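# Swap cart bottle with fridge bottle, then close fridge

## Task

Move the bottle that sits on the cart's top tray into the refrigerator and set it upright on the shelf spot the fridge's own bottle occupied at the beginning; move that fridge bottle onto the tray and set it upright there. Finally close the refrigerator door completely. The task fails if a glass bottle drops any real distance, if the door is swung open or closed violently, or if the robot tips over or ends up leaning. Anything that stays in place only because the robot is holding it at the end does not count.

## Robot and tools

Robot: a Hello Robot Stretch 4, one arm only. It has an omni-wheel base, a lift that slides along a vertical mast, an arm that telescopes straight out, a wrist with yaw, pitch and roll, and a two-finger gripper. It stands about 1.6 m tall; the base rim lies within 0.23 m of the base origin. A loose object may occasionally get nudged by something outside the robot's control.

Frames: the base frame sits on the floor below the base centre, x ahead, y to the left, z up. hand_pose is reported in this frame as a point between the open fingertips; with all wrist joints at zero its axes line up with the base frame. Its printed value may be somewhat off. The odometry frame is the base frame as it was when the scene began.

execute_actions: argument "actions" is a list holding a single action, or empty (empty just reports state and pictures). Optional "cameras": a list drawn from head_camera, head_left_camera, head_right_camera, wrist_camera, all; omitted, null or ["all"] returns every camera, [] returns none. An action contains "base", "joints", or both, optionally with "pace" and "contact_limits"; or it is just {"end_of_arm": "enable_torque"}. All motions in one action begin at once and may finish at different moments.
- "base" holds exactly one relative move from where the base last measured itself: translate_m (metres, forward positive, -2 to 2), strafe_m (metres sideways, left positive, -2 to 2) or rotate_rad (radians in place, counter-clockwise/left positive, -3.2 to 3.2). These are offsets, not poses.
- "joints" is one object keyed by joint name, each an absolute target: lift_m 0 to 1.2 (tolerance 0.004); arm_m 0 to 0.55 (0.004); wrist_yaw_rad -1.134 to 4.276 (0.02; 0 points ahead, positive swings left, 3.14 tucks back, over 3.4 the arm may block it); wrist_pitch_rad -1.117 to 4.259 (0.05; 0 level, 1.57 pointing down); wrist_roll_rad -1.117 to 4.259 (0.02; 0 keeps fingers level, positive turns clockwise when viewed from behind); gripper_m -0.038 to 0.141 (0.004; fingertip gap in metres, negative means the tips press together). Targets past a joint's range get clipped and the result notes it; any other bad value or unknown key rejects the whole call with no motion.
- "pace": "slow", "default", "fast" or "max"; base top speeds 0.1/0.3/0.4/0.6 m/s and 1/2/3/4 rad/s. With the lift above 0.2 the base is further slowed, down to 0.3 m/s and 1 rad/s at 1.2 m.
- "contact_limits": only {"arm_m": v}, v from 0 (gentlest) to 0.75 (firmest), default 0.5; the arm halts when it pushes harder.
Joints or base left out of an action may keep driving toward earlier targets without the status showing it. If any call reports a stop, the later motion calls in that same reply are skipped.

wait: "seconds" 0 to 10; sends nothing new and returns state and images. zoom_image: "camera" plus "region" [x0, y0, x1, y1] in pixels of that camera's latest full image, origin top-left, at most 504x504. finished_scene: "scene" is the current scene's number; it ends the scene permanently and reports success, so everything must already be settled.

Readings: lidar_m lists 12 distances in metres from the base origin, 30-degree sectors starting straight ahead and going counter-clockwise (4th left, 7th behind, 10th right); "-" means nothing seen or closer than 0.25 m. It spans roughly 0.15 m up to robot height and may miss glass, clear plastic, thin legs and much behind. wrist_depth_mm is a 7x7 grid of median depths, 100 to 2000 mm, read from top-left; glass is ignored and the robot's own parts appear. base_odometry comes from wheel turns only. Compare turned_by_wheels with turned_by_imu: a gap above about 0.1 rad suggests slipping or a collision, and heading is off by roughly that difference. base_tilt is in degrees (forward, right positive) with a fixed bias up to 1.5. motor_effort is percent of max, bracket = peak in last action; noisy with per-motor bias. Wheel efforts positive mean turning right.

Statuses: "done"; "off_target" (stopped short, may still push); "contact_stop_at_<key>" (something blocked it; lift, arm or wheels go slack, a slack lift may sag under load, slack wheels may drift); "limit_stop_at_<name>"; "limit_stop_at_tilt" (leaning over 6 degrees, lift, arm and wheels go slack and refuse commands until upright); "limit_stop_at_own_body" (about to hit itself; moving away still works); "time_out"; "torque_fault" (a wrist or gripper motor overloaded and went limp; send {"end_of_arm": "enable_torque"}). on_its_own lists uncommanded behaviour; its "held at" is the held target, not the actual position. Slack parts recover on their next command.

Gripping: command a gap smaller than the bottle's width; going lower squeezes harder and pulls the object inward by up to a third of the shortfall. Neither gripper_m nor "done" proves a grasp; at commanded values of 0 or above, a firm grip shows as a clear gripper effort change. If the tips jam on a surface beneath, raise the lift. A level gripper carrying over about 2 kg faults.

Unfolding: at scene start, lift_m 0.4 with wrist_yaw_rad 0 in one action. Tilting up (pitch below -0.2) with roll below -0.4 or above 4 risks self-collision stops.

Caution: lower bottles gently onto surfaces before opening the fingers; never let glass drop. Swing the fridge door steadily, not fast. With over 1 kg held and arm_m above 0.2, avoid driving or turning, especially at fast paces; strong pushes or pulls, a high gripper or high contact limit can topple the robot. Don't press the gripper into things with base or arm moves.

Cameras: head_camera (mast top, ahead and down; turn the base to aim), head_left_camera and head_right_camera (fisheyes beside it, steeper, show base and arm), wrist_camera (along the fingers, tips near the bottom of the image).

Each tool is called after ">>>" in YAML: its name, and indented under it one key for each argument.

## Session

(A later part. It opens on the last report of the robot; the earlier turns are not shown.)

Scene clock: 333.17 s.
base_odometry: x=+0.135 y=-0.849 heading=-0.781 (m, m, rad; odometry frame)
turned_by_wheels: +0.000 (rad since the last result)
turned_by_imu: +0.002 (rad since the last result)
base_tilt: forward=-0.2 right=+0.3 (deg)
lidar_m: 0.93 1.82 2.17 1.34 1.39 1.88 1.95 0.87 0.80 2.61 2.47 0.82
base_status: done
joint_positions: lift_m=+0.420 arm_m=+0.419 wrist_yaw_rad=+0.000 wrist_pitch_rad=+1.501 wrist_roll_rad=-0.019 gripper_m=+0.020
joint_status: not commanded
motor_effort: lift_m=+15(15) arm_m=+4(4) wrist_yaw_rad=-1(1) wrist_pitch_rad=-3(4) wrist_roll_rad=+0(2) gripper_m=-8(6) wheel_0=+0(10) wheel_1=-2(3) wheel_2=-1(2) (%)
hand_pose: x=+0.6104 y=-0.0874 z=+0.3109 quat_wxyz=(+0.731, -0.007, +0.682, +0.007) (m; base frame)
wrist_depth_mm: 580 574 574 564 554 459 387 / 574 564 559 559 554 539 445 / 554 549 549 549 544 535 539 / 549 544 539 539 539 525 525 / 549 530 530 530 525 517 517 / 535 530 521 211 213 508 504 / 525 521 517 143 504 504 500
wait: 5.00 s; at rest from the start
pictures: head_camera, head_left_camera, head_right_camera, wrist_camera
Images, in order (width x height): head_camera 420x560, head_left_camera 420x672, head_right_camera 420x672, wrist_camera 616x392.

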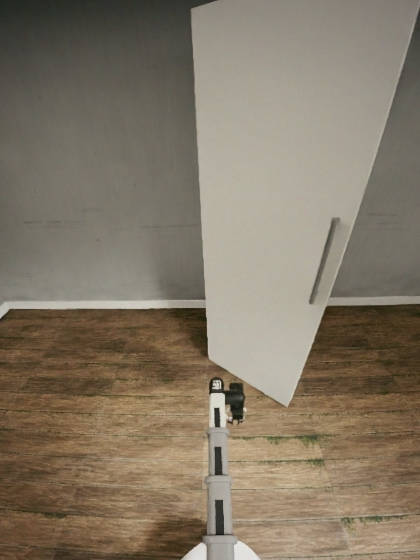

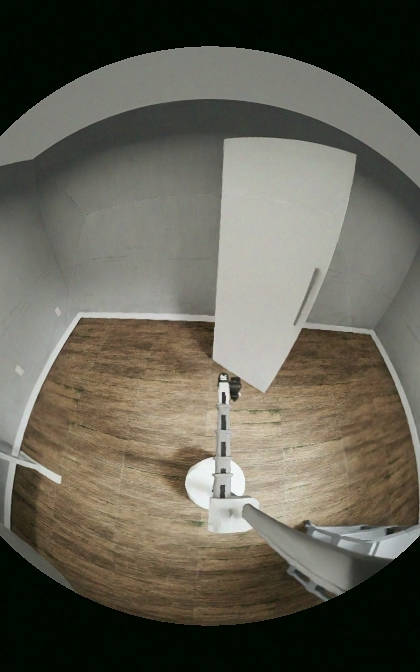

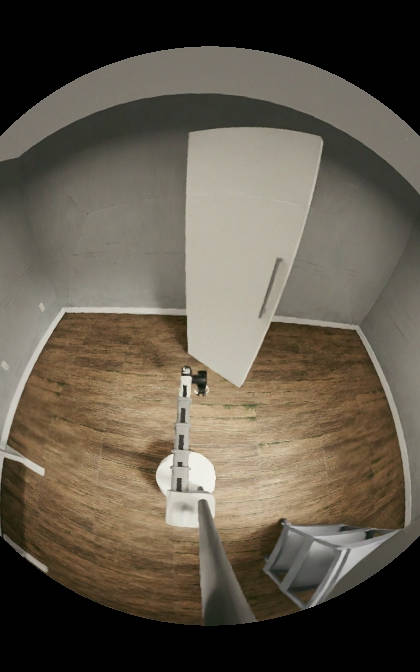

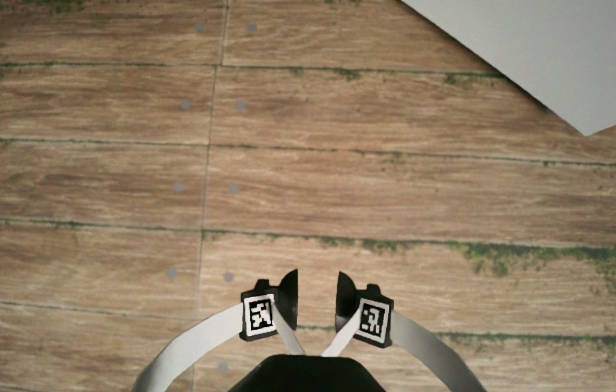

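>>> execute_actions:
  actions:
    - {"base":{"strafe_m":-0.3},"joints":{"arm_m":0.2}}
  cameras: []

>>> execute_actions:
  actions:
    - {"base":{"translate_m":0.05},"joints":{"wrist_pitch_rad":0.03,"gripper_m":0.0}}
  cameras: ["head_camera"]

>>> execute_actions:
  actions:
    - {"base":{"translate_m":0.33},"pace":"slow"}
  cameras: ["head_camera"]

>>> wait:
  seconds: 3

Scene clock: 340.40 s.
base_odometry: x=-0.076 y=-1.062 heading=-0.781 (m, m, rad; odometry frame)
turned_by_wheels: +0.000 (rad since the last result)
turned_by_imu: +0.001 (rad since the last result)
base_tilt: forward=-0.2 right=+0.3 (deg)
lidar_m: 0.73 1.15 2.50 1.64 1.70 2.02 0.86 0.56 0.72 2.30 2.39 1.81
base_status: done
joint_positions: lift_m=+0.420 arm_m=+0.201 wrist_yaw_rad=+0.000 wrist_pitch_rad=+1.500 wrist_roll_rad=-0.019 gripper_m=+0.020
joint_status: all done
motor_effort: lift_m=+16(16) arm_m=-5(6) wrist_yaw_rad=+1(0) wrist_pitch_rad=+0(2) wrist_roll_rad=-3(4) gripper_m=-5(5) wheel_0=-2(8) wheel_1=+0(6) wheel_2=-1(2) (%)
hand_pose: x=+0.3919 y=-0.0874 z=+0.3108 quat_wxyz=(+0.732, -0.007, +0.682, +0.006) (m; base frame)
wrist_depth_mm: 580 574 569 559 564 554 544 / 564 564 559 544 549 549 539 / 554 559 549 539 544 539 535 / 554 549 544 535 535 525 530 / 535 539 530 530 521 521 521 / 530 530 525 209 212 508 504 / 525 525 517 143 512 504 500
pictures: none
No camera images: the call's "cameras" was empty. Leave "cameras" out to get every camera's image.

Scene clock: 341.83 s.
base_odometry: x=-0.041 y=-1.097 heading=-0.781 (m, m, rad; odometry frame)
turned_by_wheels: +0.000 (rad since the last result)
turned_by_imu: +0.000 (rad since the last result)
base_tilt: forward=-0.3 right=+0.3 (deg)
lidar_m: 0.70 1.06 2.46 1.66 1.68 2.04 0.90 0.61 0.86 2.30 2.37 1.76
base_status: done
joint_positions: lift_m=+0.420 arm_m=+0.201 wrist_yaw_rad=+0.000 wrist_pitch_rad=+0.033 wrist_roll_rad=-0.019 gripper_m=+0.000
joint_status: all done
motor_effort: lift_m=+16(16) arm_m=-4(5) wrist_yaw_rad=-1(1) wrist_pitch_rad=-9(12) wrist_roll_rad=-2(2) gripper_m=-5(8) wheel_0=-1(3) wheel_1=+0(4) wheel_2=+1(9) (%)
hand_pose: x=+0.6599 y=-0.0874 z=+0.5891 quat_wxyz=(+1.000, -0.009, +0.016, +0.000) (m; base frame)
wrist_depth_mm: 1308 585 445 359 324 1281 1229 / 1308 580 439 355 322 1255 1205 / 1308 574 439 355 324 1281 1255 / 1308 564 433 355 325 1229 1205 / 1308 564 430 353 330 1255 1229 / 1308 554 415 201 315 1281 1229 / 1308 559 399 160 243 1229 1229
pictures: head_camera
Images, in order (width x height): head_camera 420x560.

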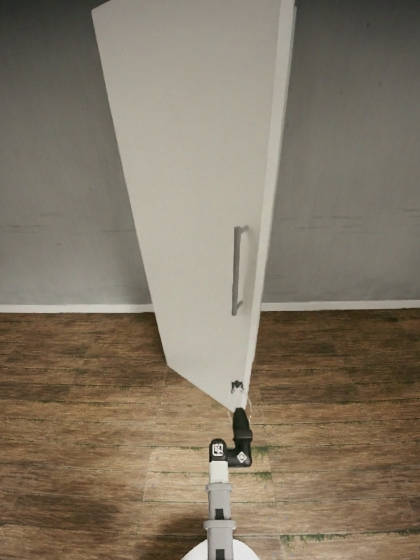

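Scene clock: 346.43 s.
base_odometry: x=+0.194 y=-1.330 heading=-0.781 (m, m, rad; odometry frame)
turned_by_wheels: +0.000 (rad since the last result)
turned_by_imu: +0.002 (rad since the last result)
base_tilt: forward=-0.4 right=+0.3 (deg)
lidar_m: 0.73 0.77 1.98 2.25 1.75 2.29 1.12 0.93 2.43 2.31 1.92 0.71
base_status: done
joint_positions: lift_m=+0.420 arm_m=+0.200 wrist_yaw_rad=+0.000 wrist_pitch_rad=+0.033 wrist_roll_rad=-0.019 gripper_m=+0.000
joint_status: not commanded
motor_effort: lift_m=+16(16) arm_m=-1(4) wrist_yaw_rad=+1(4) wrist_pitch_rad=-8(7) wrist_roll_rad=-1(3) gripper_m=-5(4) wheel_0=+2(5) wheel_1=+2(5) wheel_2=-2(9) (%)
hand_pose: x=+0.6594 y=-0.0875 z=+0.5892 quat_wxyz=(+1.000, -0.009, +0.016, +0.000) (m; base frame)
wrist_depth_mm: 347 342 338 334 332 325 917 / 347 343 338 332 330 325 917 / 345 345 336 334 332 327 904 / 343 343 338 332 330 325 917 / 345 343 336 332 330 327 917 / 343 342 338 200 329 325 917 / 343 343 334 160 255 325 904
pictures: head_camera
Images, in order (width x height): head_camera 420x560.

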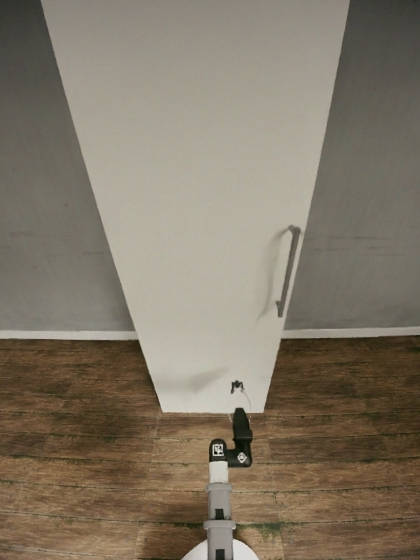

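Scene clock: 349.43 s.
base_odometry: x=+0.194 y=-1.330 heading=-0.781 (m, m, rad; odometry frame)
turned_by_wheels: +0.000 (rad since the last result)
turned_by_imu: +0.001 (rad since the last result)
base_tilt: forward=-0.3 right=+0.3 (deg)
lidar_m: 0.72 0.77 1.96 2.28 1.76 2.34 1.11 0.91 2.42 2.31 1.93 0.72
base_status: done
joint_positions: lift_m=+0.420 arm_m=+0.200 wrist_yaw_rad=+0.000 wrist_pitch_rad=+0.033 wrist_roll_rad=-0.019 gripper_m=+0.000
joint_status: not commanded
motor_effort: lift_m=+16(16) arm_m=-2(4) wrist_yaw_rad=+0(4) wrist_pitch_rad=-7(7) wrist_roll_rad=-1(3) gripper_m=-8(4) wheel_0=+2(5) wheel_1=+2(5) wheel_2=-2(9) (%)
hand_pose: x=+0.6594 y=-0.0875 z=+0.5892 quat_wxyz=(+1.000, -0.009, +0.016, +0.000) (m; base frame)
wrist_depth_mm: 345 342 340 336 332 327 917 / 345 342 338 334 332 327 917 / 345 342 342 334 330 329 917 / 345 340 336 334 330 325 917 / 345 342 340 334 332 325 931 / 345 340 336 201 327 325 917 / 343 340 334 160 254 324 904
wait: 3.00 s; at rest by 0.27 s
pictures: head_camera, head_left_camera, head_right_camera, wrist_camera
Images, in order (width x height): head_camera 420x560, head_left_camera 420x672, head_right_camera 420x672, wrist_camera 616x392.

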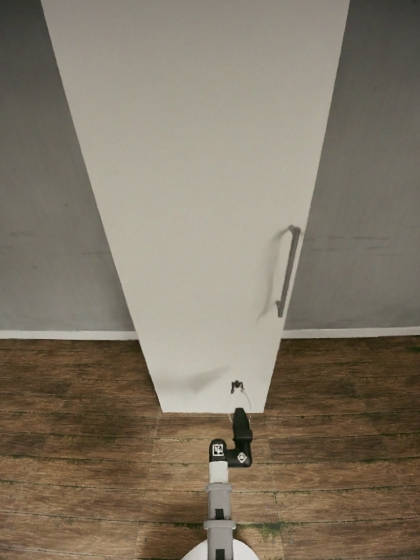

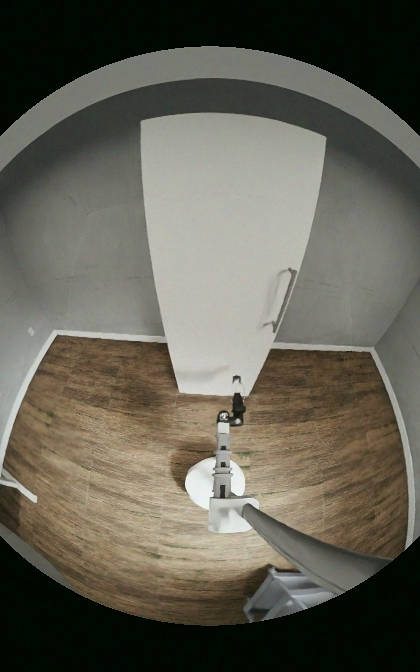

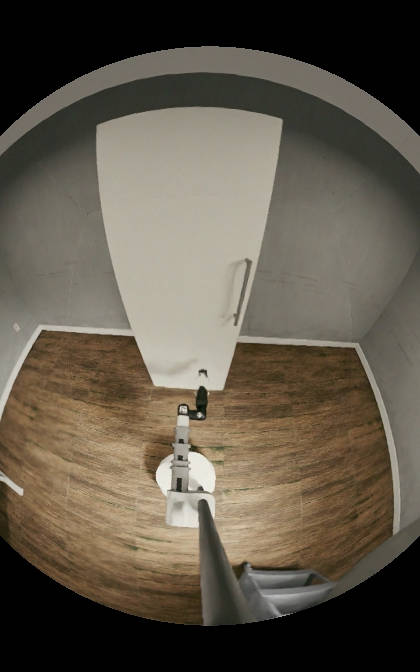

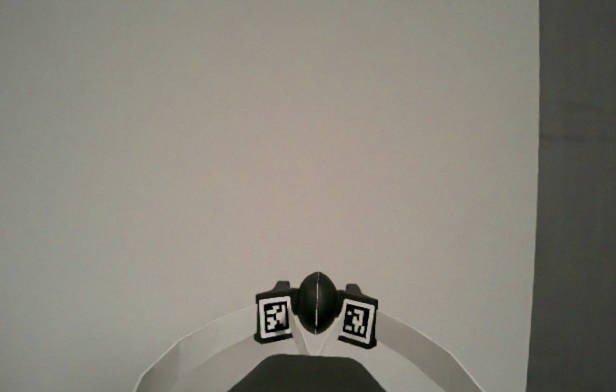

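>>> execute_actions:
  actions:
    - {"joints":{"arm_m":0.32},"pace":"slow","contact_limits":{"arm_m":0.15}}
  cameras: []

Scene clock: 354.47 s.
base_odometry: x=+0.194 y=-1.329 heading=-0.781 (m, m, rad; odometry frame)
turned_by_wheels: +0.000 (rad since the last result)
turned_by_imu: +0.001 (rad since the last result)
base_tilt: forward=-0.3 right=+0.3 (deg)
lidar_m: 0.73 0.75 1.97 2.26 1.73 2.31 1.15 0.90 2.41 2.31 1.93 0.70
base_status: not commanded
joint_positions: lift_m=+0.420 arm_m=+0.302 wrist_yaw_rad=-0.003 wrist_pitch_rad=+0.032 wrist_roll_rad=-0.019 gripper_m=+0.000
joint_status: arm_m contact_stop (moved +0.102 of +0.120)
on_its_own: arm_m is slack since a contact_stop (your +0.320 is given up)
motor_effort: lift_m=+16(16) arm_m=+0(13) wrist_yaw_rad=+7(25) wrist_pitch_rad=-5(7) wrist_roll_rad=-1(2) gripper_m=-5(7) wheel_0=+3(3) wheel_1=+2(3) wheel_2=-4(8) (%)
contact_limits: arm_m 0.15
hand_pose: x=+0.7612 y=-0.0882 z=+0.5893 quat_wxyz=(+1.000, -0.009, +0.016, -0.001) (m; base frame)
wrist_depth_mm: 241 238 235 233 230 229 227 / 241 239 236 233 230 229 227 / 240 239 235 233 230 227 225 / 239 238 236 234 231 229 227 / 241 238 235 233 230 229 226 / 241 238 235 200 229 228 225 / 241 236 236 186 205 228 225
pictures: none
No camera images: the call's "cameras" was empty. Leave "cameras" out to get every camera's image.

>>> execute_actions:
  actions:
    - {"joints":{"arm_m":0.26},"pace":"fast"}
  cameras: []

>>> finished_scene:
  scene: 1

Scene clock: 358.90 s.
base_odometry: x=+0.194 y=-1.330 heading=-0.781 (m, m, rad; odometry frame)
turned_by_wheels: +0.000 (rad since the last result)
turned_by_imu: +0.001 (rad since the last result)
base_tilt: forward=-0.2 right=+0.3 (deg)
lidar_m: 0.73 0.76 1.98 2.27 1.74 2.29 1.15 0.91 2.42 2.32 1.94 0.71
base_status: not commanded
joint_positions: lift_m=+0.420 arm_m=+0.261 wrist_yaw_rad=+0.000 wrist_pitch_rad=+0.032 wrist_roll_rad=-0.019 gripper_m=+0.000
joint_status: all done
motor_effort: lift_m=+16(16) arm_m=-4(3) wrist_yaw_rad=+1(8) wrist_pitch_rad=-8(5) wrist_roll_rad=-2(3) gripper_m=-1(5) wheel_0=+2(3) wheel_1=+1(2) wheel_2=-2(4) (%)
hand_pose: x=+0.7200 y=-0.0875 z=+0.5893 quat_wxyz=(+1.000, -0.009, +0.016, +0.000) (m; base frame)
wrist_depth_mm: 283 279 277 276 272 267 265 / 283 281 277 273 271 270 266 / 283 279 277 273 271 268 265 / 282 279 277 273 271 268 265 / 282 281 276 273 271 267 266 / 282 279 277 202 268 267 265 / 283 279 274 161 224 267 264
pictures: none
No camera images: the call's "cameras" was empty. Leave "cameras" out to get every camera's image.

The scene is finished: the task was done.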